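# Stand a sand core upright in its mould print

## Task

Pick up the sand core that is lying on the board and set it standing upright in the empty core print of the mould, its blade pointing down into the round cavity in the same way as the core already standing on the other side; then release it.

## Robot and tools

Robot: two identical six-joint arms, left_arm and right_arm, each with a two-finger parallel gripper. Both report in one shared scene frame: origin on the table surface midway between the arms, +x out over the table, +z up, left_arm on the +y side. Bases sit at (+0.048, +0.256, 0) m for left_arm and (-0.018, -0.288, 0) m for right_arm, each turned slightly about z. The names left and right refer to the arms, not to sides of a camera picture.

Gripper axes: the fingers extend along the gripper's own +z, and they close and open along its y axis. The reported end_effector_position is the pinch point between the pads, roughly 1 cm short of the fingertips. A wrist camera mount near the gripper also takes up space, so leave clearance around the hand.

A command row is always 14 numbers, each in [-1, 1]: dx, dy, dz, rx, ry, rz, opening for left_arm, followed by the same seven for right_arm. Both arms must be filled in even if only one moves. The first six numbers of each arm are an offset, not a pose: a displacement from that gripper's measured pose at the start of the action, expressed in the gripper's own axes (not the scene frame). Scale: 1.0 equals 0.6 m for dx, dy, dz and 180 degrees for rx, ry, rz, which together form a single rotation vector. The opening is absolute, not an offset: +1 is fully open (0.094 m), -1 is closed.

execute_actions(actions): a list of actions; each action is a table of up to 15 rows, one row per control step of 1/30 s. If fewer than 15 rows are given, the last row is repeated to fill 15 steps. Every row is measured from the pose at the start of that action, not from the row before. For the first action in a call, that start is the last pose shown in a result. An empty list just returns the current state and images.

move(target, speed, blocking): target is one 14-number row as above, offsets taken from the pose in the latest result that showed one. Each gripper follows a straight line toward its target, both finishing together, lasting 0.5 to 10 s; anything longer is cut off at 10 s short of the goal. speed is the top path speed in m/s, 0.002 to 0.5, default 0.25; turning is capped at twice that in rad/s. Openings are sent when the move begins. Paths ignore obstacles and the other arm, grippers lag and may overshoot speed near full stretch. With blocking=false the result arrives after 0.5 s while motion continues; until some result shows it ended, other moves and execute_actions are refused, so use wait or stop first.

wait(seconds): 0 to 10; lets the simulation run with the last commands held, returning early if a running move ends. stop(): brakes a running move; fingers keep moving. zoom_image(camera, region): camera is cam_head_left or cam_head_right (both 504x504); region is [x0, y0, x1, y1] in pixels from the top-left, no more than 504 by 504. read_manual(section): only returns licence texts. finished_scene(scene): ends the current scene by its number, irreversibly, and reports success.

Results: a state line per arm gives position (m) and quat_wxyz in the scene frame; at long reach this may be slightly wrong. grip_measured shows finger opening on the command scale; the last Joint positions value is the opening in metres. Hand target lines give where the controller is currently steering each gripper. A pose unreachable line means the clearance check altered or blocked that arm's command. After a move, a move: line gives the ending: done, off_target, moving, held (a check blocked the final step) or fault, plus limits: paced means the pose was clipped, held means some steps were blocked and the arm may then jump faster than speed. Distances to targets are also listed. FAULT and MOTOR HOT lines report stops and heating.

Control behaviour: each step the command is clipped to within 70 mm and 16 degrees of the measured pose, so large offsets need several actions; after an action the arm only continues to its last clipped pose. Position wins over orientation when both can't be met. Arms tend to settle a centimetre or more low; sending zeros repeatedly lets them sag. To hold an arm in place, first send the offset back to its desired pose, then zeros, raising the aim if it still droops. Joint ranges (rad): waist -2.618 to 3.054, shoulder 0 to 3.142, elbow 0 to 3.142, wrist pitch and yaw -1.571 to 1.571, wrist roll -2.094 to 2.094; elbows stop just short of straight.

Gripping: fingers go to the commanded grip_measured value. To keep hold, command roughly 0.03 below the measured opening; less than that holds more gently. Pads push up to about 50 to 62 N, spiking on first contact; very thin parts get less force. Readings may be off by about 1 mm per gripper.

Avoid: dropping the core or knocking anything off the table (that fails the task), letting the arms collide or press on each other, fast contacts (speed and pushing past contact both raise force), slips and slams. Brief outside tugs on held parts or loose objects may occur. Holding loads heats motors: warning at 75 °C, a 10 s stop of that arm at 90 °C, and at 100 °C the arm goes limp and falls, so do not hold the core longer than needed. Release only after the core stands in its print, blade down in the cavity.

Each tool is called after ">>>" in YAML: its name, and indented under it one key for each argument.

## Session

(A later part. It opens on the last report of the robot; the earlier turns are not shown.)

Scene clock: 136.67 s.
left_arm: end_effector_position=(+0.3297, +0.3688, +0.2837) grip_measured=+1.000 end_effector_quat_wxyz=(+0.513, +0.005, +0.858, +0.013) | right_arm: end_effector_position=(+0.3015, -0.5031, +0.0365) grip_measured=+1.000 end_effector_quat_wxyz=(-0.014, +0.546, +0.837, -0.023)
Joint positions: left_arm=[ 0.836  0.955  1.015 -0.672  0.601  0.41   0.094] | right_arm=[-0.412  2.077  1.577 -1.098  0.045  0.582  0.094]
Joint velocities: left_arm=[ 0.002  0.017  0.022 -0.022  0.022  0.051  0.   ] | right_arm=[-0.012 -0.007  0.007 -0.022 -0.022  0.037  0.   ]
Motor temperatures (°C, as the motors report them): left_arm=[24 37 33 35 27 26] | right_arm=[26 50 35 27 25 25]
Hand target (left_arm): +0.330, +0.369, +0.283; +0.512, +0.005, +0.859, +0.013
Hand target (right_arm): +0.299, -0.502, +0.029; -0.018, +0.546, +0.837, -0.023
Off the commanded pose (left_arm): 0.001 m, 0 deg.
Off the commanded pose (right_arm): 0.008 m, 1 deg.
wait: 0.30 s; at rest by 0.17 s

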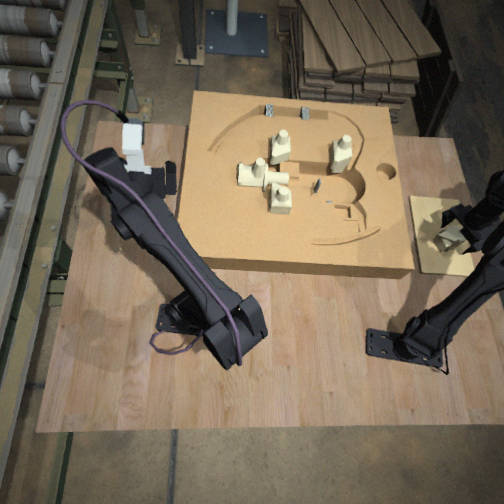

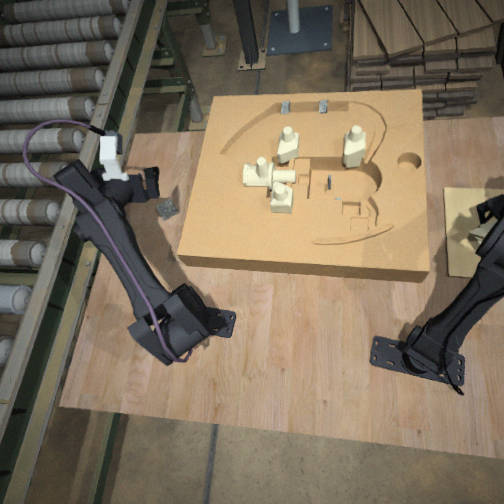

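>>> execute_actions:
  actions:
    - [[0,0,0,0,0,0,1, 0,0,0.006,0,0,0,0.9],[0,0,0,0,0,0,1, 0,0,0.006,0,0,0,0.8],[0,0,0,0,0,0,1, 0,0,0.006,0,0,0,0.7],[0,0,0,0,0,0,1, 0,0,0.006,0,0,0,0.62],[0,0,0,0,0,0,1, 0,0,0.006,0,0,0,0.56],[0,0,0,0,0,0,1, 0,0,0.006,0,0,0,0.5],[0,0,0,0,0,0,1, 0,0,0.006,0,0,0,0.46],[0,0,0,0,0,0,1, 0,0,0.006,0,0,0,0.42],[0,0,0,0,0,0,1, 0,0,0.006,0,0,0,0.39],[0,0,0,0,0,0,1, 0,0,0.006,0,0,0,0.36],[0,0,0,0,0,0,1, 0,0,0.006,0,0,0,0.33],[0,0,0,0,0,0,1, 0,0,0.006,0,0,0,0.31],[0,0,0,0,0,0,1, 0,0,0.006,0,0,0,0.29],[0,0,0,0,0,0,1, 0,0,0.006,0,0,0,0.27],[0,0,0,0,0,0,1, 0,0,0.006,0,0,0,0.25]]
    - [[0,0,0,0,0,0,1, 0,0,0.0,0,0,0,0.24],[0,0,0,0,0,0,1, 0,0,0,0,0,0,0.23],[0,0,0,0,0,0,1, 0,0,0,0,0,0,0.22],[0,0,0,0,0,0,1, 0,0,0,0,0,0,0.21],[0,0,0,0,0,0,1, 0,0,0,0,0,0,0.20],[0,0,0,0,0,0,1, 0,0,0,0,0,0,0.19],[0,0,0,0,0,0,1, 0,0,0,0,0,0,0.18],[0,0,0,0,0,0,1, 0,0,0,0,0,0,0.17],[0,0,0,0,0,0,1, 0,0,0,0,0,0,0.16],[0,0,0,0,0,0,1, 0,0,0,0,0,0,0.15]]

>>> zoom_image:
  camera: "cam_head_left"
  region: [384, 160, 504, 280]

Scene clock: 141.07 s.
left_arm: end_effector_position=(+0.3302, +0.3692, +0.2845) grip_measured=+1.000 end_effector_quat_wxyz=(+0.514, +0.006, +0.858, +0.015) | right_arm: end_effector_position=(+0.3047, -0.5020, +0.0363) grip_measured=+0.169 end_effector_quat_wxyz=(-0.009, +0.547, +0.837, -0.015)
Joint positions: left_arm=[ 0.836  0.955  1.015 -0.667  0.601  0.41   0.094] | right_arm=[-0.412  2.077  1.577 -1.09   0.03   0.582  0.055]
Joint velocities: left_arm=[-0.022  0.007 -0.007  0.037 -0.066 -0.051  0.   ] | right_arm=[-0.007 -0.007 -0.012 -0.051 -0.037 -0.051  0.001]
Motor temperatures (°C, as the motors report them): left_arm=[24 37 33 36 27 26] | right_arm=[26 49 35 27 25 25]
Hand target (left_arm): +0.330, +0.369, +0.284; +0.513, +0.006, +0.858, +0.014
Hand target (right_arm): +0.304, -0.503, +0.036; -0.011, +0.546, +0.837, -0.019
Off the commanded pose (left_arm): 0.000 m, 0 deg.
Off the commanded pose (right_arm): 0.001 m, 0 deg.

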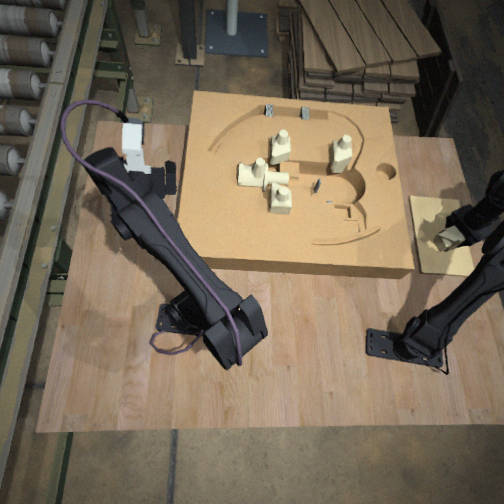

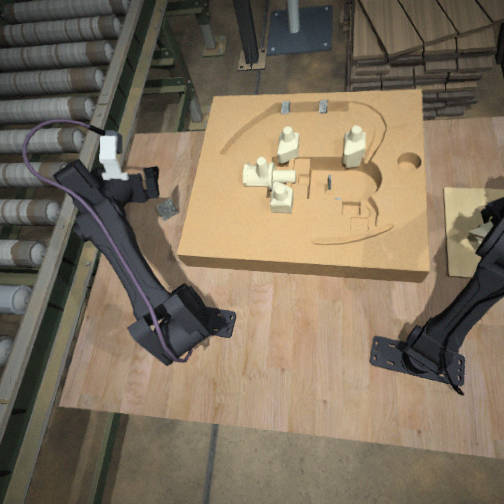

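Region (384, 160, 504, 280) of cam_head_left's 504x504 image, scaled by 4.200, with more detail than that image has.

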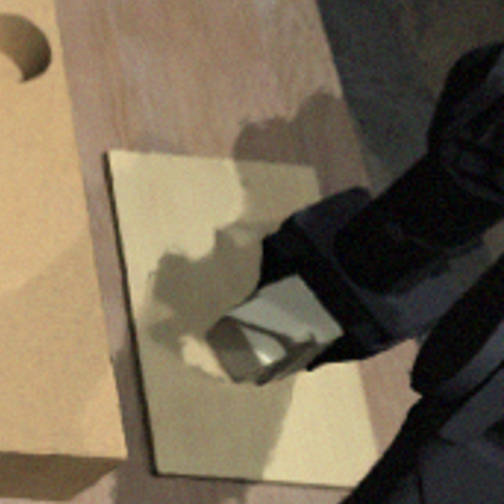

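>>> move:
  target: [0,0,0,0,0,0,1, 0,0,-0.2,0,0,0,0.135]
  speed: 0.08

>>> zoom_image:
  camera: "cam_head_left"
  region: [384, 140, 504, 260]

Scene clock: 173.13 s.
left_arm: end_effector_position=(+0.3304, +0.3694, +0.2850) grip_measured=+1.000 end_effector_quat_wxyz=(+0.515, +0.006, +0.857, +0.015) | right_arm: end_effector_position=(+0.3074, -0.5036, +0.1435) grip_measured=+0.169 end_effector_quat_wxyz=(-0.015, +0.546, +0.837, -0.015)
Joint positions: left_arm=[ 0.836  0.955  1.015 -0.665  0.601  0.41   0.094] | right_arm=[-0.412  2.084  2.015 -1.533  0.03   0.582  0.055]
Joint velocities: left_arm=[-0.002  0.007 -0.012 -0.066  0.051 -0.051  0.   ] | right_arm=[-0.012  0.012 -0.007 -0.037 -0.051 -0.051 -0.001]
Motor temperatures (°C, as the motors report them): left_arm=[24 36 34 37 27 26] | right_arm=[26 50 35 26 25 25]
Hand target (left_arm): +0.330, +0.369, +0.285; +0.514, +0.006, +0.858, +0.015
Hand target (right_arm): +0.309, -0.502, +0.156; -0.007, +0.547, +0.837, -0.015
Off the commanded pose (left_arm): 0.001 m, 0 deg.
Off the commanded pose (right_arm): 0.013 m, 1 deg.
joint sent to its limit (right arm) — the command would take joint 4 (wrist pitch) past its lower limit, so that joint was sent only as far as its limit.
move: off_target (right_arm)

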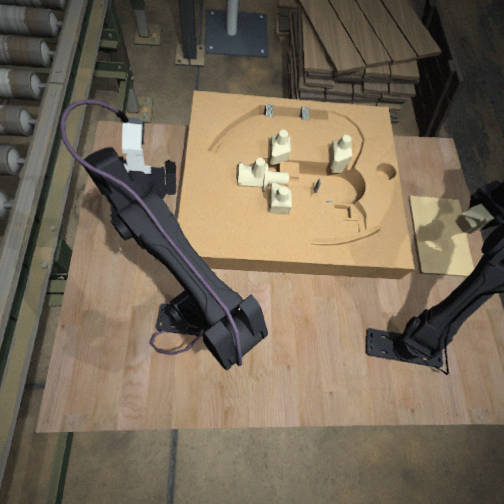

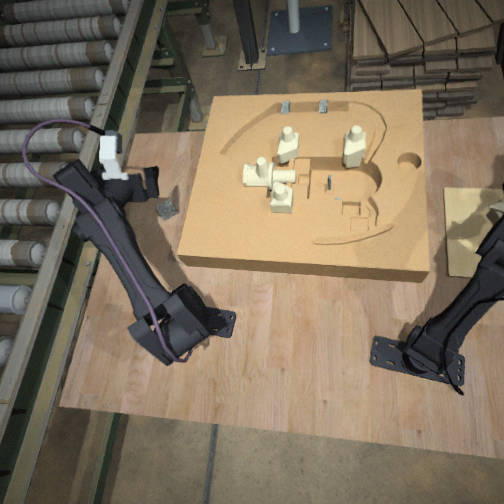

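Region (384, 140, 504, 260) of cam_head_left's 504x504 image, scaled by 4.200, with more detail than that image has.

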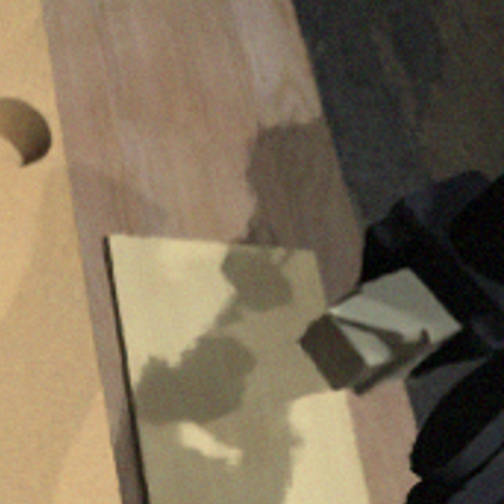

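>>> move:
  target: [0,0,0,0,0,0,1, 0.1985,0.1828,-0.194,-0.2095,-0.3906,-0.2634,0.135]
  speed: 0.2

Scene clock: 183.03 s.
left_arm: end_effector_position=(+0.3307, +0.3696, +0.2855) grip_measured=+1.000 end_effector_quat_wxyz=(+0.516, +0.007, +0.856, +0.016) | right_arm: end_effector_position=(+0.3567, -0.3530, +0.2330) grip_measured=+0.168 end_effector_quat_wxyz=(+0.558, +0.084, +0.824, -0.052)
Joint positions: left_arm=[ 0.836  0.955  1.015 -0.662  0.601  0.41   0.094] | right_arm=[ 0.003  1.093  0.743 -0.031  0.032  0.023  0.055]
Joint velocities: left_arm=[-0.017 -0.007  0.002  0.051  0.007  0.007  0.   ] | right_arm=[-0.017 -0.022  0.007  0.066 -0.037 -0.066 -0.   ]
Motor temperatures (°C, as the motors report them): left_arm=[24 36 34 37 27 26] | right_arm=[26 49 36 28 25 25]
Hand target (left_arm): +0.330, +0.369, +0.285; +0.515, +0.006, +0.857, +0.015
Hand target (right_arm): +0.362, -0.350, +0.265; +0.606, +0.074, +0.790, -0.051
Off the commanded pose (left_arm): 0.001 m, 0 deg.
Off the commanded pose (right_arm): 0.025 m, 7 deg.
move: off_target (right_arm)

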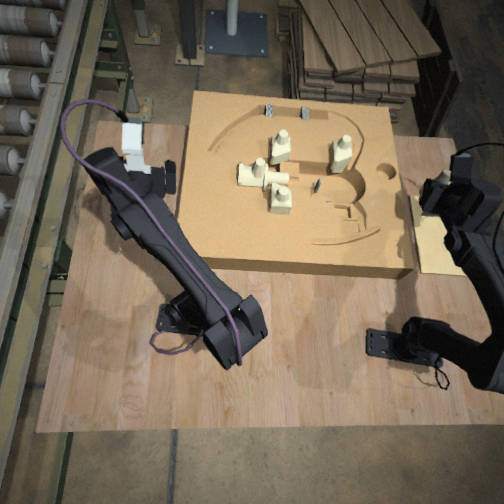

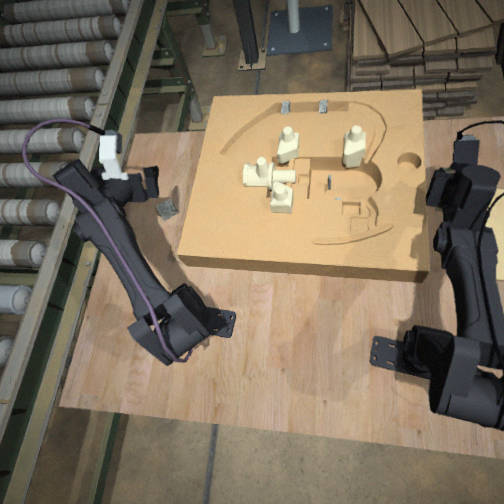

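>>> move:
  target: [0,0,0,0,0,0,1, 0.0675,0.5518,-0.2325,-0.484,-0.0363,-0.154,0.135]
  speed: 0.2

>>> zoom_image:
  camera: "cam_head_left"
  region: [240, 140, 400, 300]

>>> zoom_image:
  camera: "cam_head_right"
  region: [240, 140, 400, 300]

Scene clock: 193.63 s.
left_arm: end_effector_position=(+0.3309, +0.3698, +0.2860) grip_measured=+1.000 end_effector_quat_wxyz=(+0.517, +0.007, +0.856, +0.017) | right_arm: end_effector_position=(+0.2756, -0.0098, +0.2171) grip_measured=+0.166 end_effector_quat_wxyz=(+0.441, -0.476, +0.647, +0.400)
Joint positions: left_arm=[ 0.836  0.955  1.015 -0.659  0.601  0.41   0.094] | right_arm=[ 0.563  1.42   0.868  0.059 -0.91  -0.298  0.055]
Joint velocities: left_arm=[-0.002  0.017 -0.002  0.037 -0.022  0.007  0.   ] | right_arm=[ 0.002 -0.002 -0.007 -0.051  0.051 -0.051  0.   ]
Motor temperatures (°C, as the motors report them): left_arm=[24 36 34 37 27 26] | right_arm=[26 45 37 32 25 25]
Hand target (left_arm): +0.331, +0.370, +0.285; +0.516, +0.007, +0.856, +0.016
Hand target (right_arm): +0.276, -0.001, +0.253; +0.480, -0.499, +0.597, +0.405
Off the commanded pose (left_arm): 0.001 m, 0 deg.
Off the commanded pose (right_arm): 0.035 m, 8 deg.
move: off_target (right_arm)

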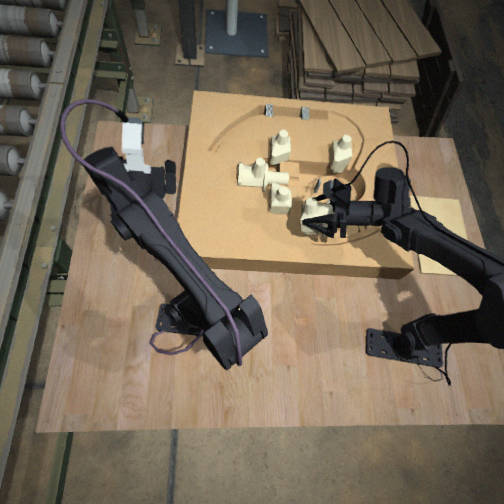

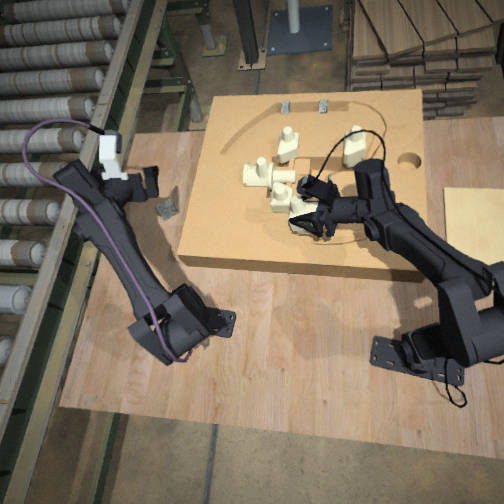

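Region (240, 140, 400, 300) of cam_head_left's 504x504 image, scaled by 3.150, with more detail than that image has.

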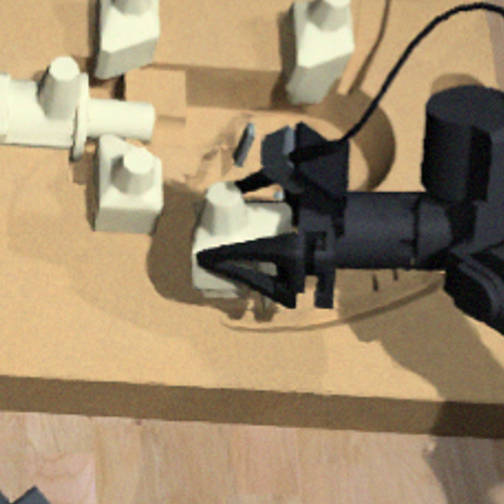

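Region (240, 140, 400, 300) of cam_head_right's 504x504 image, scaled by 3.150, with more detail than that image has.

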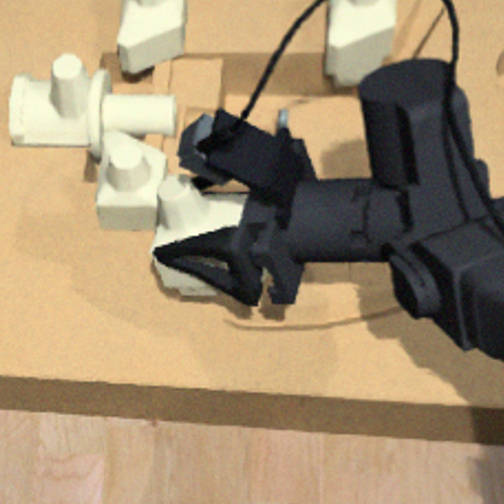

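>>> move:
  target: [0,0,0,0,0,0,1, -0.0157,0.0017,0.0342,-0.071,-0.0416,-0.0843,0.135]
  speed: 0.12

>>> zoom_image:
  camera: "cam_head_left"
  region: [260, 170, 360, 270]

>>> zoom_image:
  camera: "cam_head_right"
  region: [250, 170, 350, 270]

Scene clock: 205.27 s.
left_arm: end_effector_position=(+0.3311, +0.3700, +0.2864) grip_measured=+1.000 end_effector_quat_wxyz=(+0.517, +0.008, +0.856, +0.018) | right_arm: end_effector_position=(+0.2743, +0.0084, +0.1879) grip_measured=+0.166 end_effector_quat_wxyz=(-0.440, +0.560, -0.550, -0.436)
Joint positions: left_arm=[ 0.836  0.955  1.015 -0.657  0.601  0.41   0.094] | right_arm=[ 0.557  1.624  0.909  0.151 -1.12  -0.53   0.055]
Joint velocities: left_arm=[-0.002  0.012  0.017 -0.051 -0.007  0.051  0.   ] | right_arm=[ 0.007  0.022 -0.012  0.066 -0.007 -0.051  0.   ]
Motor temperatures (°C, as the motors report them): left_arm=[24 36 34 37 27 26] | right_arm=[26 44 39 33 26 25]
Hand target (left_arm): +0.331, +0.370, +0.286; +0.517, +0.007, +0.856, +0.017
Hand target (right_arm): +0.278, +0.011, +0.218; -0.474, +0.578, -0.501, -0.437
Off the commanded pose (left_arm): 0.000 m, 0 deg.
Off the commanded pose (right_arm): 0.033 m, 7 deg.
move: off_target (right_arm)

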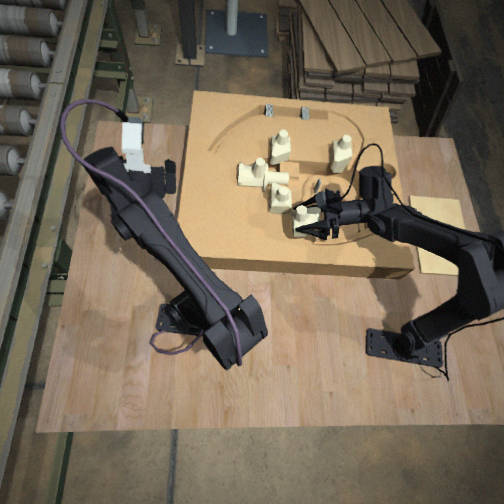

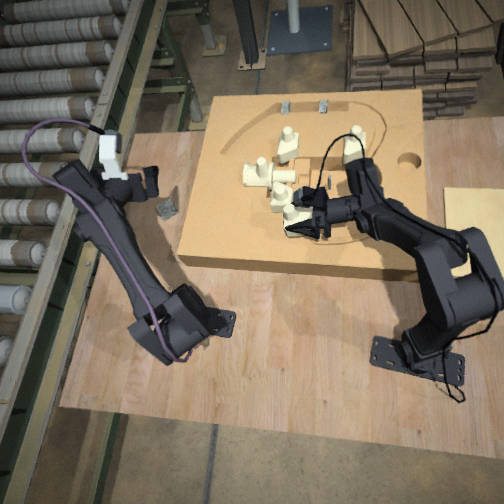

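Region (260, 170, 360, 270) of cam_head_left's 504x504 image, scaled by 5.040, with more detail than that image has.

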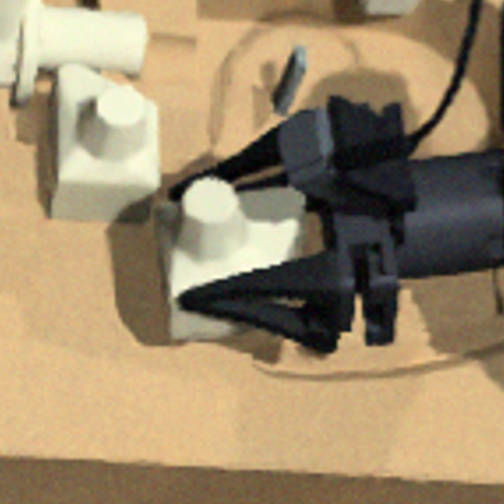

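Region (250, 170, 350, 270) of cam_head_right's 504x504 image, scaled by 5.040, with more detail than that image has.

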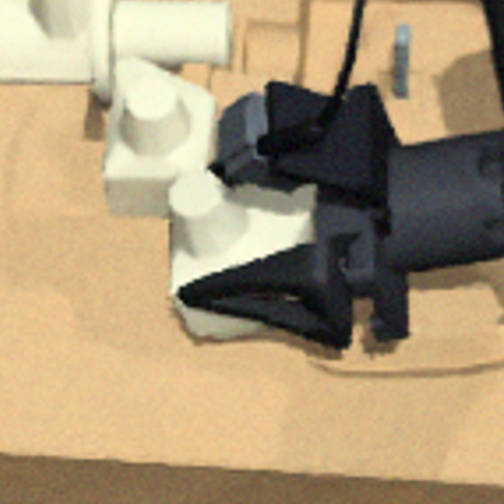

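>>> execute_actions:
  actions:
    - [[0,0,0,0,0,0,1, -0.0465,-0.0067,-0.0057,-0.0069,-0.021,-0.0329,0.135],[0,0,0,0,0,0,1, -0.043,-0.0067,-0.0049,-0.0069,-0.021,-0.0329,0.135],[0,0,0,0,0,0,1, -0.0395,-0.0067,-0.0041,-0.0069,-0.021,-0.0329,0.135],[0,0,0,0,0,0,1, -0.036,-0.0067,-0.0033,-0.0069,-0.021,-0.0329,0.135],[0,0,0,0,0,0,1, -0.0325,-0.0067,-0.0025,-0.0069,-0.021,-0.0329,0.135],[0,0,0,0,0,0,1, -0.029,-0.0067,-0.0017,-0.0069,-0.021,-0.0329,0.135],[0,0,0,0,0,0,1, -0.0255,-0.0067,-0.0009,-0.0069,-0.021,-0.0329,0.135],[0,0,0,0,0,0,1, -0.022,-0.0067,0,-0.0069,-0.021,-0.0329,0.135],[0,0,0,0,0,0,1, -0.0185,-0.0067,0.0008,-0.0069,-0.021,-0.0329,0.135],[0,0,0,0,0,0,1, -0.015,-0.0067,0.0016,-0.0069,-0.021,-0.0329,0.135],[0,0,0,0,0,0,1, -0.0115,-0.0067,0.0024,-0.0069,-0.021,-0.0329,0.135],[0,0,0,0,0,0,1, -0.008,-0.0067,0.0032,-0.0069,-0.021,-0.0329,0.135],[0,0,0,0,0,0,1, -0.0045,-0.0067,0.004,-0.0069,-0.021,-0.0329,0.135],[0,0,0,0,0,0,1, -0.001,-0.0067,0.005,-0.0069,-0.021,-0.0329,0.135]]

>>> wait:
  seconds: 0.5

>>> zoom_image:
  camera: "cam_head_left"
  region: [260, 170, 360, 270]

Scene clock: 212.47 s.
left_arm: end_effector_position=(+0.3314, +0.3702, +0.2869) grip_measured=+1.000 end_effector_quat_wxyz=(+0.518, +0.008, +0.855, +0.018) | right_arm: end_effector_position=(+0.2814, +0.0119, +0.1771) grip_measured=+0.166 end_effector_quat_wxyz=(-0.449, +0.569, -0.538, -0.431)
Joint positions: left_arm=[ 0.836  0.955  1.015 -0.655  0.601  0.41   0.094] | right_arm=[ 0.557  1.677  0.909  0.218 -1.125 -0.554  0.055]
Joint velocities: left_arm=[-0.002  0.017  0.002 -0.037 -0.022 -0.007  0.   ] | right_arm=[-0.012  0.125  0.002  0.139  0.007  0.022 -0.001]
Motor temperatures (°C, as the motors report them): left_arm=[24 36 34 38 27 26] | right_arm=[26 44 40 33 26 25]
Hand target (left_arm): +0.331, +0.370, +0.286; +0.517, +0.008, +0.855, +0.018
Hand target (right_arm): +0.278, +0.011, +0.187; -0.470, +0.581, -0.502, -0.436
Off the commanded pose (left_arm): 0.001 m, 0 deg.
Off the commanded pose (right_arm): 0.011 m, 5 deg.

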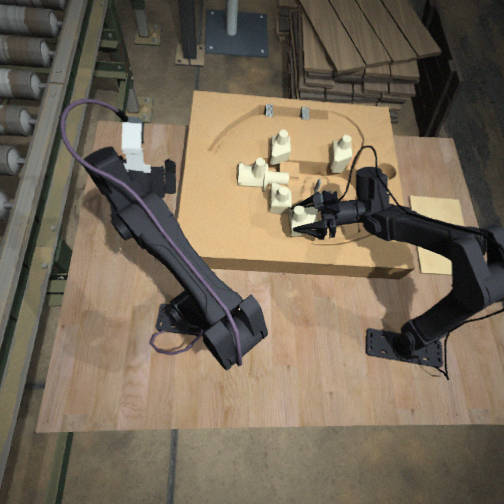

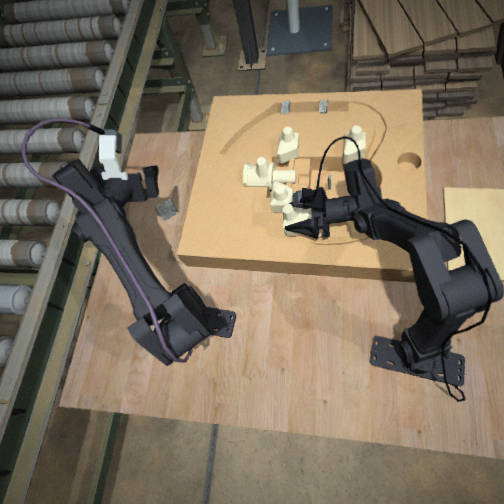

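Scene clock: 212.97 s.
left_arm: end_effector_position=(+0.3314, +0.3702, +0.2869) grip_measured=+1.000 end_effector_quat_wxyz=(+0.518, +0.008, +0.855, +0.018) | right_arm: end_effector_position=(+0.2835, +0.0127, +0.1778) grip_measured=+0.166 end_effector_quat_wxyz=(-0.456, +0.571, -0.532, -0.428)
Joint positions: left_arm=[ 0.836  0.955  1.015 -0.655  0.601  0.41   0.094] | right_arm=[ 0.557  1.684  0.909  0.243 -1.125 -0.556  0.055]
Joint velocities: left_arm=[-0.002  0.012  0.017 -0.007 -0.066 -0.081  0.   ] | right_arm=[-0.007  0.012 -0.002  0.051 -0.037 -0.007 -0.001]
Motor temperatures (°C, as the motors report them): left_arm=[24 36 34 38 27 26] | right_arm=[26 44 40 33 26 25]
Hand target (left_arm): +0.331, +0.370, +0.286; +0.517, +0.008, +0.855, +0.018
Hand target (right_arm): +0.278, +0.011, +0.187; -0.470, +0.581, -0.502, -0.436
Off the commanded pose (left_arm): 0.001 m, 0 deg.
Off the commanded pose (right_arm): 0.011 m, 4 deg.
wait: 0.50 s; at rest by 0.33 s

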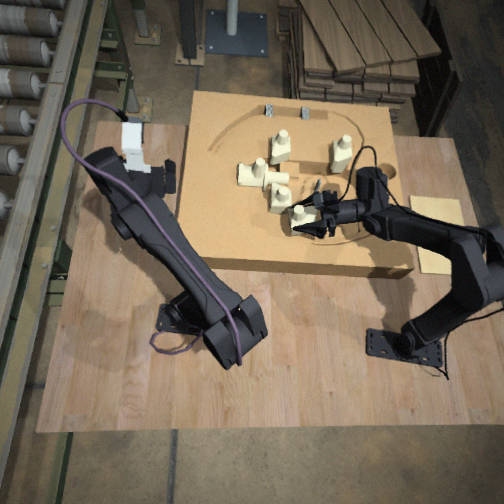

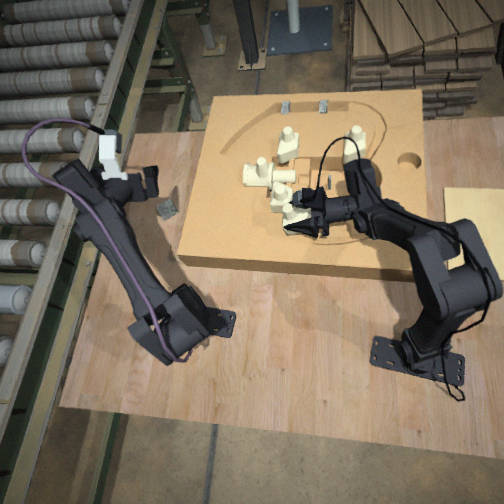

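Region (260, 170, 360, 270) of cam_head_left's 504x504 image, scaled by 5.040, with more detail than that image has.

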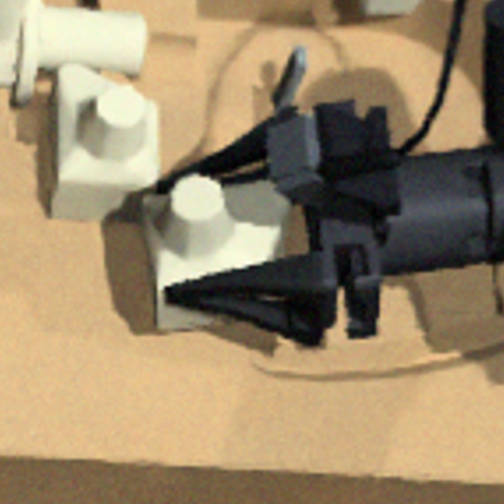

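>>> move:
  target: [0,0,0,0,0,0,1, 0.037,0.007,0.0085,0,0,0,0.135]
  speed: 0.03

>>> zoom_image:
  camera: "cam_head_left"
  region: [260, 170, 360, 270]

Scene clock: 216.43 s.
left_arm: end_effector_position=(+0.3316, +0.3705, +0.2873) grip_measured=+1.000 end_effector_quat_wxyz=(+0.519, +0.009, +0.854, +0.019) | right_arm: end_effector_position=(+0.2854, +0.0124, +0.1635) grip_measured=+0.166 end_effector_quat_wxyz=(-0.460, +0.570, -0.534, -0.422)
Joint positions: left_arm=[ 0.836  0.955  1.015 -0.652  0.601  0.41   0.094] | right_arm=[ 0.557  1.714  0.874  0.32  -1.112 -0.55   0.055]
Joint velocities: left_arm=[-0.012 -0.002 -0.007 -0.037 -0.051  0.037  0.   ] | right_arm=[-0.017  0.007  0.002  0.022 -0.007 -0.066 -0.   ]
Motor temperatures (°C, as the motors report them): left_arm=[24 35 34 38 27 26] | right_arm=[26 44 39 33 26 25]
Hand target (left_arm): +0.331, +0.370, +0.287; +0.518, +0.008, +0.855, +0.018
Hand target (right_arm): +0.281, +0.013, +0.155; -0.455, +0.572, -0.532, -0.427
Off the commanded pose (left_arm): 0.001 m, 0 deg.
Off the commanded pose (right_arm): 0.010 m, 1 deg.
move: done

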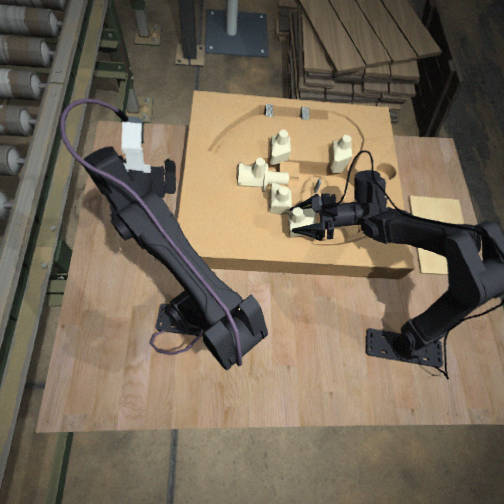

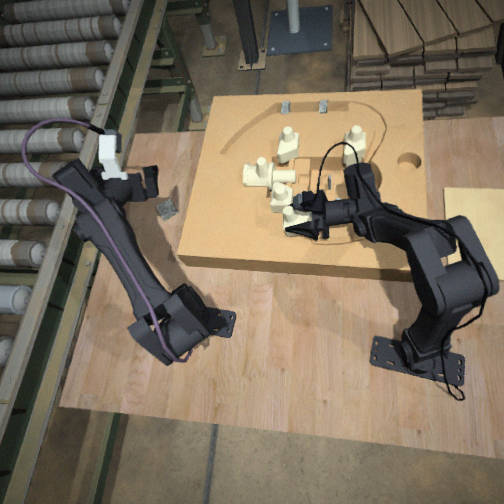

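Region (260, 170, 360, 270) of cam_head_left's 504x504 image, scaled by 5.040, with more detail than that image has.

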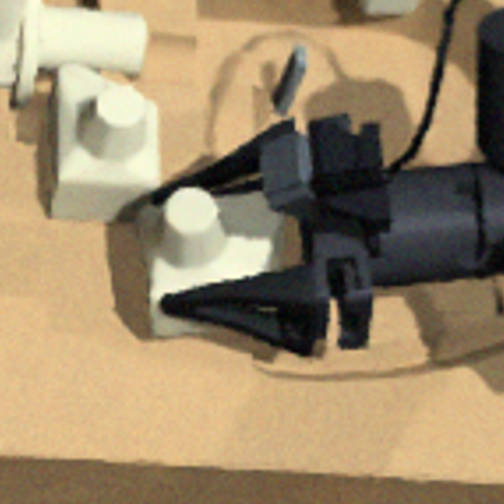

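>>> execute_actions:
  actions:
    - [[0,0,0,0,0,0,1, 0.01,0,0,0,0,0,0.135],[0,0,0,0,0,0,1, 0.006,0,0,0,0,0,0.135],[0,0,0,0,0,0,1, 0.002,0,0,0,0,0,0.135],[0,0,0,0,0,0,1, -0.002,0,0,0,0,0,0.135],[0,0,0,0,0,0,1, -0.005,0,0,0,0,0,0.135],[0,0,0,0,0,0,1, -0.005,0,0,0,0,0,0.14],[0,0,0,0,0,0,1, -0.005,0,0,0,0,0,0.145],[0,0,0,0,0,0,1, -0.005,0,0,0,0,0,0.15],[0,0,0,0,0,0,1, -0.005,0,0,0,0,0,0.155],[0,0,0,0,0,0,1, -0.005,0,0,0,0,0,0.16],[0,0,0,0,0,0,1, -0.005,0,0,0,0,0,0.165],[0,0,0,0,0,0,1, -0.005,0,0,0,0,0,0.17],[0,0,0,0,0,0,1, -0.005,0,0,0,0,0,0.175],[0,0,0,0,0,0,1, -0.005,0,0,0,0,0,0.18],[0,0,0,0,0,0,1, -0.005,0,0,0,0,0,0.185]]
    - [[0,0,0,0,0,0,1, -0.005,0,0,0,0,0,0.19],[0,0,0,0,0,0,1, -0.005,0,0,0,0,0,0.195],[0,0,0,0,0,0,1, -0.005,0,0,0,0,0,0.2],[0,0,0,0,0,0,1, -0.005,0,0,0,0,0,0.21],[0,0,0,0,0,0,1, -0.005,0,0,0,0,0,0.22],[0,0,0,0,0,0,1, -0.005,0,0,0,0,0,0.23],[0,0,0,0,0,0,1, -0.005,0,0,0,0,0,0.24],[0,0,0,0,0,0,1, -0.005,0,0,0,0,0,0.25]]

>>> zoom_image:
  camera: "cam_head_left"
  region: [260, 170, 360, 270]

>>> zoom_image:
  camera: "cam_head_right"
  region: [250, 170, 350, 270]

Scene clock: 224.37 s.
left_arm: end_effector_position=(+0.3321, +0.3709, +0.2883) grip_measured=+1.000 end_effector_quat_wxyz=(+0.521, +0.009, +0.853, +0.021) | right_arm: end_effector_position=(+0.2863, +0.0124, +0.1631) grip_measured=+0.249 end_effector_quat_wxyz=(-0.460, +0.568, -0.537, -0.421)
Joint positions: left_arm=[ 0.836  0.955  1.015 -0.647  0.601  0.41   0.094] | right_arm=[ 0.557  1.714  0.874  0.321 -1.107 -0.545  0.059]
Joint velocities: left_arm=[-0.012 -0.002 -0.002 -0.051 -0.037 -0.007  0.   ] | right_arm=[ 0.012  0.012 -0.007 -0.051  0.037 -0.022  0.   ]
Motor temperatures (°C, as the motors report them): left_arm=[24 35 34 38 27 26] | right_arm=[26 44 37 33 26 25]
Hand target (left_arm): +0.332, +0.371, +0.288; +0.520, +0.009, +0.854, +0.020
Hand target (right_arm): +0.285, +0.013, +0.166; -0.460, +0.569, -0.535, -0.423
Off the commanded pose (left_arm): 0.001 m, 0 deg.
Off the commanded pose (right_arm): 0.004 m, 0 deg.

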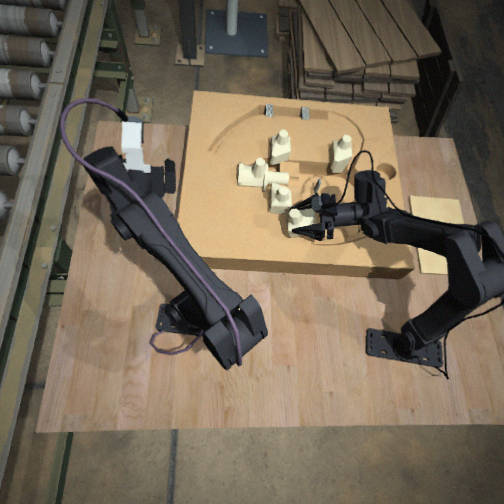

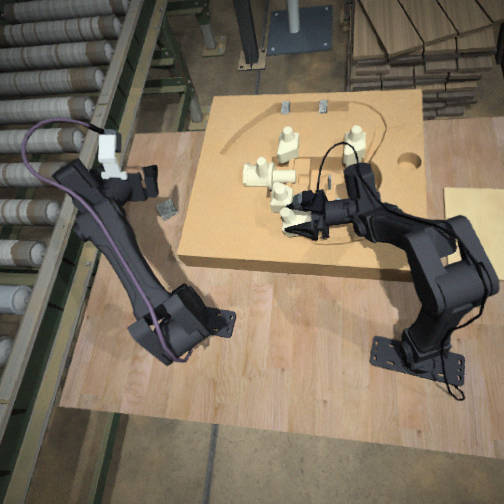

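Region (260, 170, 360, 270) of cam_head_left's 504x504 image, scaled by 5.040, with more detail than that image has.

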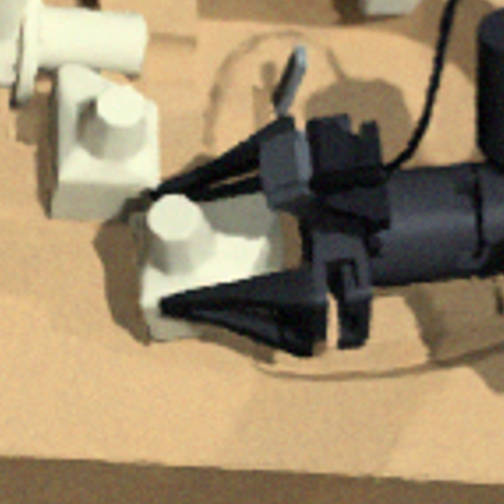

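Region (250, 170, 350, 270) of cam_head_right's 504x504 image, scaled by 5.040, with more detail than that image has.

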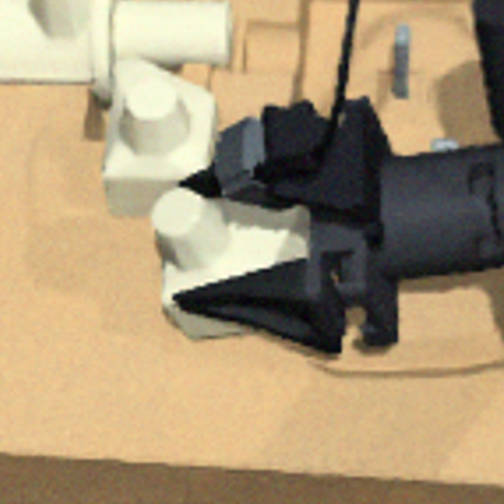

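>>> execute_actions:
  actions:
    - [[0,0,0,0,0,0,1, -0.005,0,0,0,0,0,0.26],[0,0,0,0,0,0,1, -0.005,0,0,0,0,0,0.27],[0,0,0,0,0,0,1, -0.005,0,0,0,0,0,0.28],[0,0,0,0,0,0,1, -0.005,0,0,0,0,0,0.29],[0,0,0,0,0,0,1, -0.005,0,0,0,0,0,0.30],[0,0,0,0,0,0,1, -0.005,0,0,0,0,0,0.32],[0,0,0,0,0,0,1, -0.005,0,0,0,0,0,0.34],[0,0,0,0,0,0,1, -0.005,0,0,0,0,0,0.36],[0,0,0,0,0,0,1, -0.005,0,0,0,0,0,0.38],[0,0,0,0,0,0,1, -0.005,0,0,0,0,0,0.40],[0,0,0,0,0,0,1, -0.005,0,0,0,0,0,0.42],[0,0,0,0,0,0,1, -0.005,0,0,0,0,0,0.45]]

>>> zoom_image:
  camera: "cam_head_left"
  region: [260, 170, 360, 270]

>>> zoom_image:
  camera: "cam_head_right"
  region: [250, 170, 350, 270]

Scene clock: 228.03 s.
left_arm: end_effector_position=(+0.3323, +0.3711, +0.2888) grip_measured=+1.000 end_effector_quat_wxyz=(+0.522, +0.010, +0.853, +0.021) | right_arm: end_effector_position=(+0.2868, +0.0123, +0.1629) grip_measured=+0.449 end_effector_quat_wxyz=(-0.460, +0.568, -0.537, -0.420)
Joint positions: left_arm=[ 0.836  0.955  1.015 -0.644  0.601  0.41   0.094] | right_arm=[ 0.557  1.714  0.874  0.321 -1.105 -0.545  0.068]
Joint velocities: left_arm=[-0.002  0.007  0.007 -0.066  0.007 -0.066  0.   ] | right_arm=[ 0.007  0.002 -0.017 -0.037  0.022 -0.037  0.001]
Motor temperatures (°C, as the motors report them): left_arm=[24 35 34 38 27 26] | right_arm=[26 44 37 32 26 25]
Hand target (left_arm): +0.332, +0.371, +0.288; +0.521, +0.009, +0.853, +0.021
Hand target (right_arm): +0.286, +0.013, +0.166; -0.460, +0.568, -0.537, -0.421
Off the commanded pose (left_arm): 0.001 m, 0 deg.
Off the commanded pose (right_arm): 0.003 m, 0 deg.

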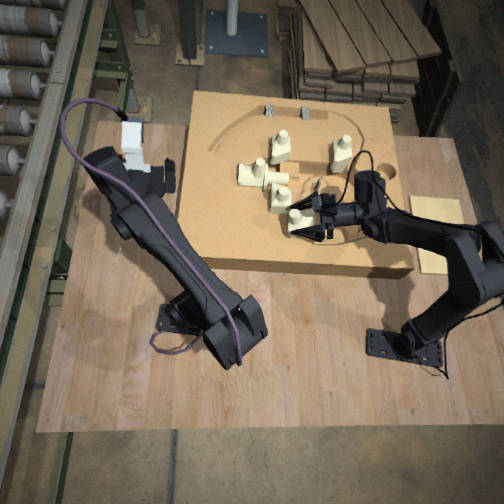

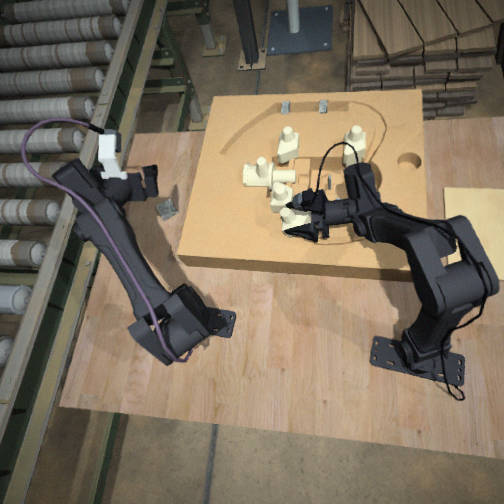

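Region (260, 170, 360, 270) of cam_head_left's 504x504 image, scaled by 5.040, with more detail than that image has.

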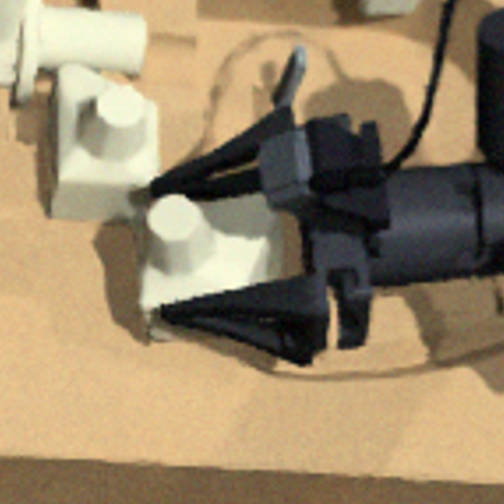

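Region (250, 170, 350, 270) of cam_head_right's 504x504 image, scaled by 5.040, with more detail than that image has.

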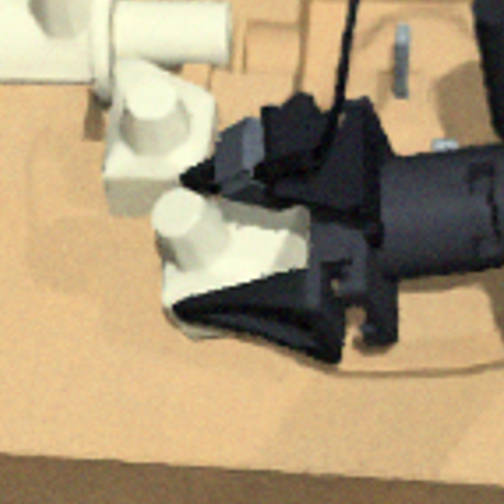

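>>> move:
  target: [0.1408,-0.4742,-0.0162,0.452,-0.012,0.2177,1, -0.012,0,-0.2,0,0,0,0.6]
  speed: 0.25

>>> zoom_image:
  camera: "cam_head_left"
  region: [220, 150, 360, 290]

>>> zoom_image:
  camera: "cam_head_right"
  region: [210, 150, 350, 290]

Scene clock: 241.63 s.
left_arm: end_effector_position=(+0.2865, +0.0939, +0.1958) grip_measured=+1.000 end_effector_quat_wxyz=(+0.364, +0.599, +0.615, -0.361) | right_arm: end_effector_position=(+0.2815, -0.1032, +0.1844) grip_measured=+0.599 end_effector_quat_wxyz=(-0.448, +0.578, -0.547, -0.408)
Joint positions: left_arm=[ 0.092  1.415  1.059 -1.133  1.075  1.468  0.094] | right_arm=[ 0.203  1.657  1.088 -0.79  -1.296 -1.424  0.075]
Joint velocities: left_arm=[-0.032 -0.007  0.007 -0.007 -0.066 -0.081  0.   ] | right_arm=[-0.007  0.002  0.012 -0.066  0.007 -0.139 -0.001]
Motor temperatures (°C, as the motors report them): left_arm=[24 35 34 38 27 26] | right_arm=[26 44 37 31 26 25]
Hand target (left_arm): +0.287, +0.090, +0.204; +0.369, +0.600, +0.606, -0.369
Hand target (right_arm): +0.285, -0.104, +0.194; -0.456, +0.573, -0.540, -0.415
Off the commanded pose (left_arm): 0.010 m, 2 deg.
Off the commanded pose (right_arm): 0.013 m, 2 deg.
move: off_target (right_arm)

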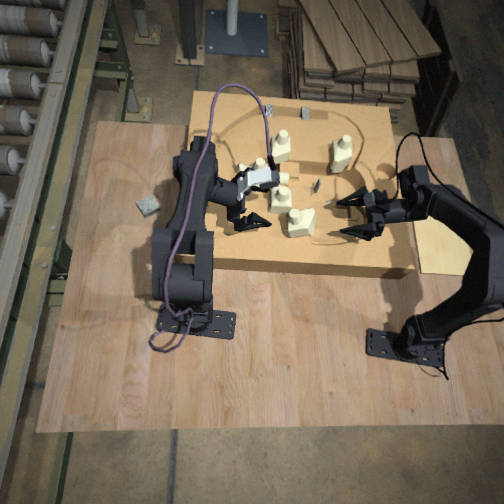

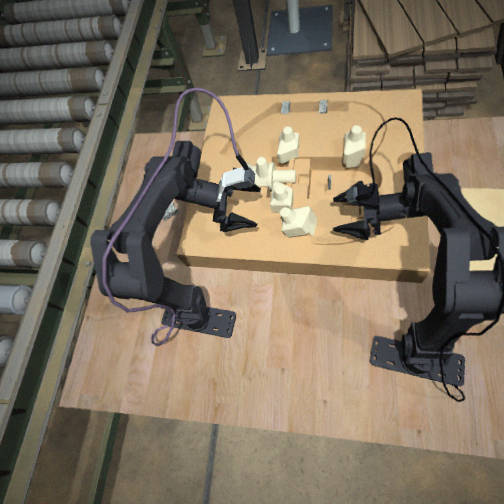

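Region (220, 150, 360, 290) of cam_head_left's 504x504 image, scaled by 3.600, with more detail than that image has.

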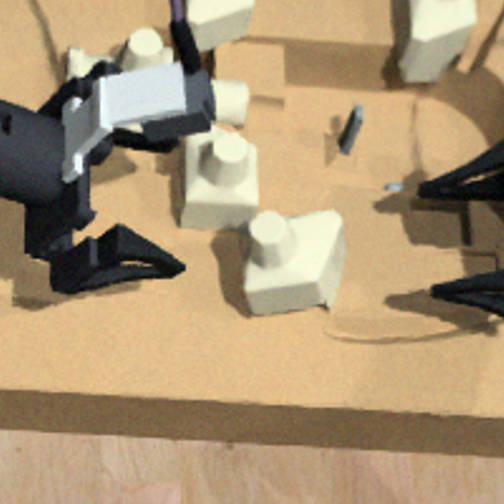

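Region (210, 150, 350, 290) of cam_head_right's 504x504 image, scaled by 3.600, with more detail than that image has.

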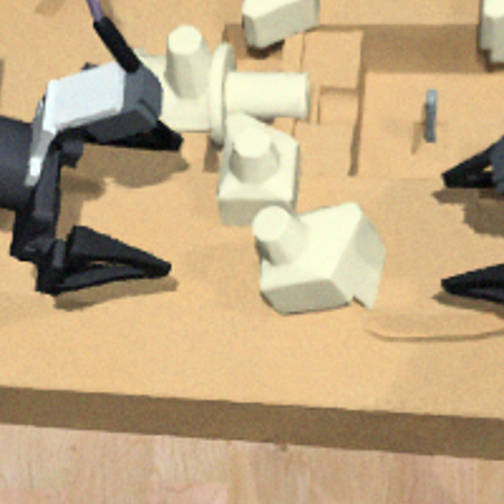

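>>> move:
  target: [-0.0295,-0.0433,-0.0083,0,-0.006,0,1, 0.0675,0.0132,-0.5988,0.6117,0.0727,0.2712,0.6]
  speed: 0.3

>>> zoom_image:
  camera: "cam_head_left"
  region: [220, 150, 360, 290]

>>> zoom_image:
  camera: "cam_head_right"
  region: [210, 150, 350, 290]

Scene clock: 255.53 s.
left_arm: end_effector_position=(+0.2731, +0.0929, +0.2154) grip_measured=+1.000 end_effector_quat_wxyz=(+0.378, +0.603, +0.611, -0.347) | right_arm: end_effector_position=(+0.2645, -0.4608, +0.2309) grip_measured=+0.599 end_effector_quat_wxyz=(+0.472, +0.223, +0.843, -0.133)
Joint positions: left_arm=[ 0.085  1.319  1.059 -1.159  1.071  1.435  0.094] | right_arm=[-0.406  0.956  0.819 -0.409 -0.029 -0.035  0.075]
Joint velocities: left_arm=[-0.017 -0.012  0.002  0.037  0.007 -0.007  0.   ] | right_arm=[-0.007 -0.002  0.017 -0.037 -0.022 -0.037  0.   ]
Motor temperatures (°C, as the motors report them): left_arm=[24 36 34 35 28 26] | right_arm=[26 43 38 30 26 25]
Hand target (left_arm): +0.261, +0.089, +0.214; +0.370, +0.595, +0.612, -0.367
Hand target (right_arm): +0.269, -0.462, +0.244; +0.482, +0.224, +0.836, -0.137
Off the commanded pose (left_arm): 0.013 m, 3 deg.
Off the commanded pose (right_arm): 0.010 m, 2 deg.
move: off_target (left_arm)

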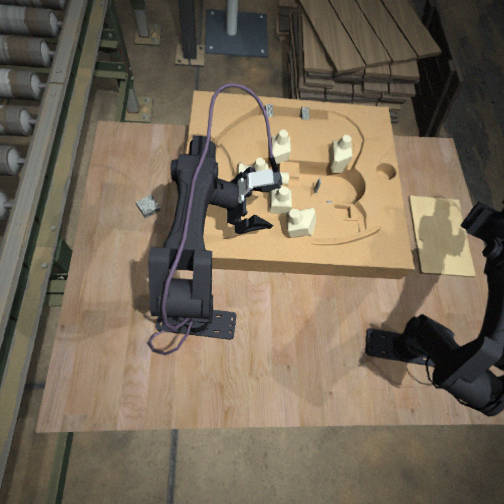

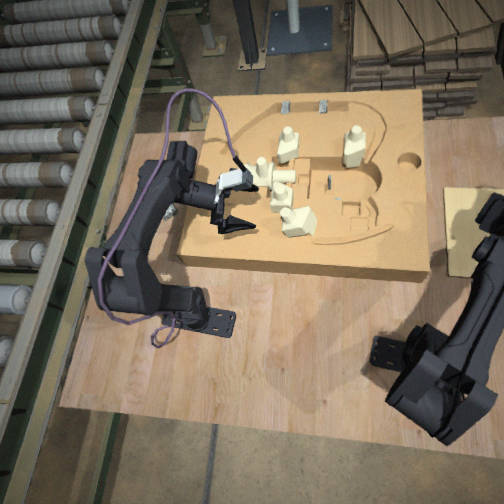

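Region (220, 150, 360, 290) of cam_head_left's 504x504 image, scaled by 3.600, with more detail than that image has.

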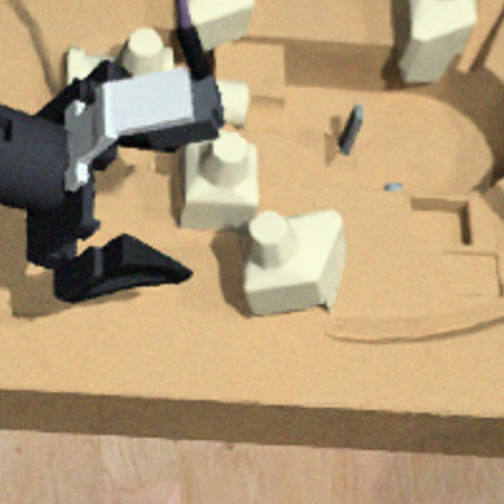

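Region (210, 150, 350, 290) of cam_head_right's 504x504 image, scaled by 3.600, with more detail than that image has.

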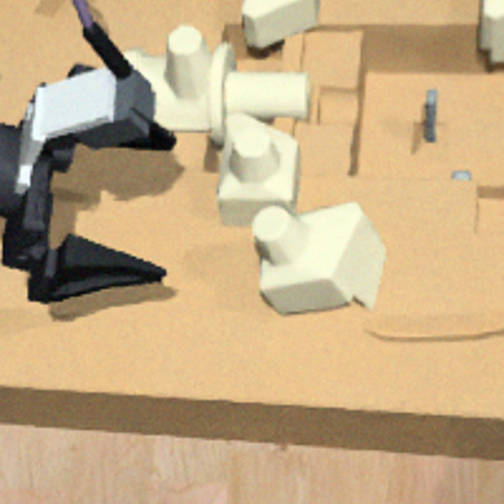

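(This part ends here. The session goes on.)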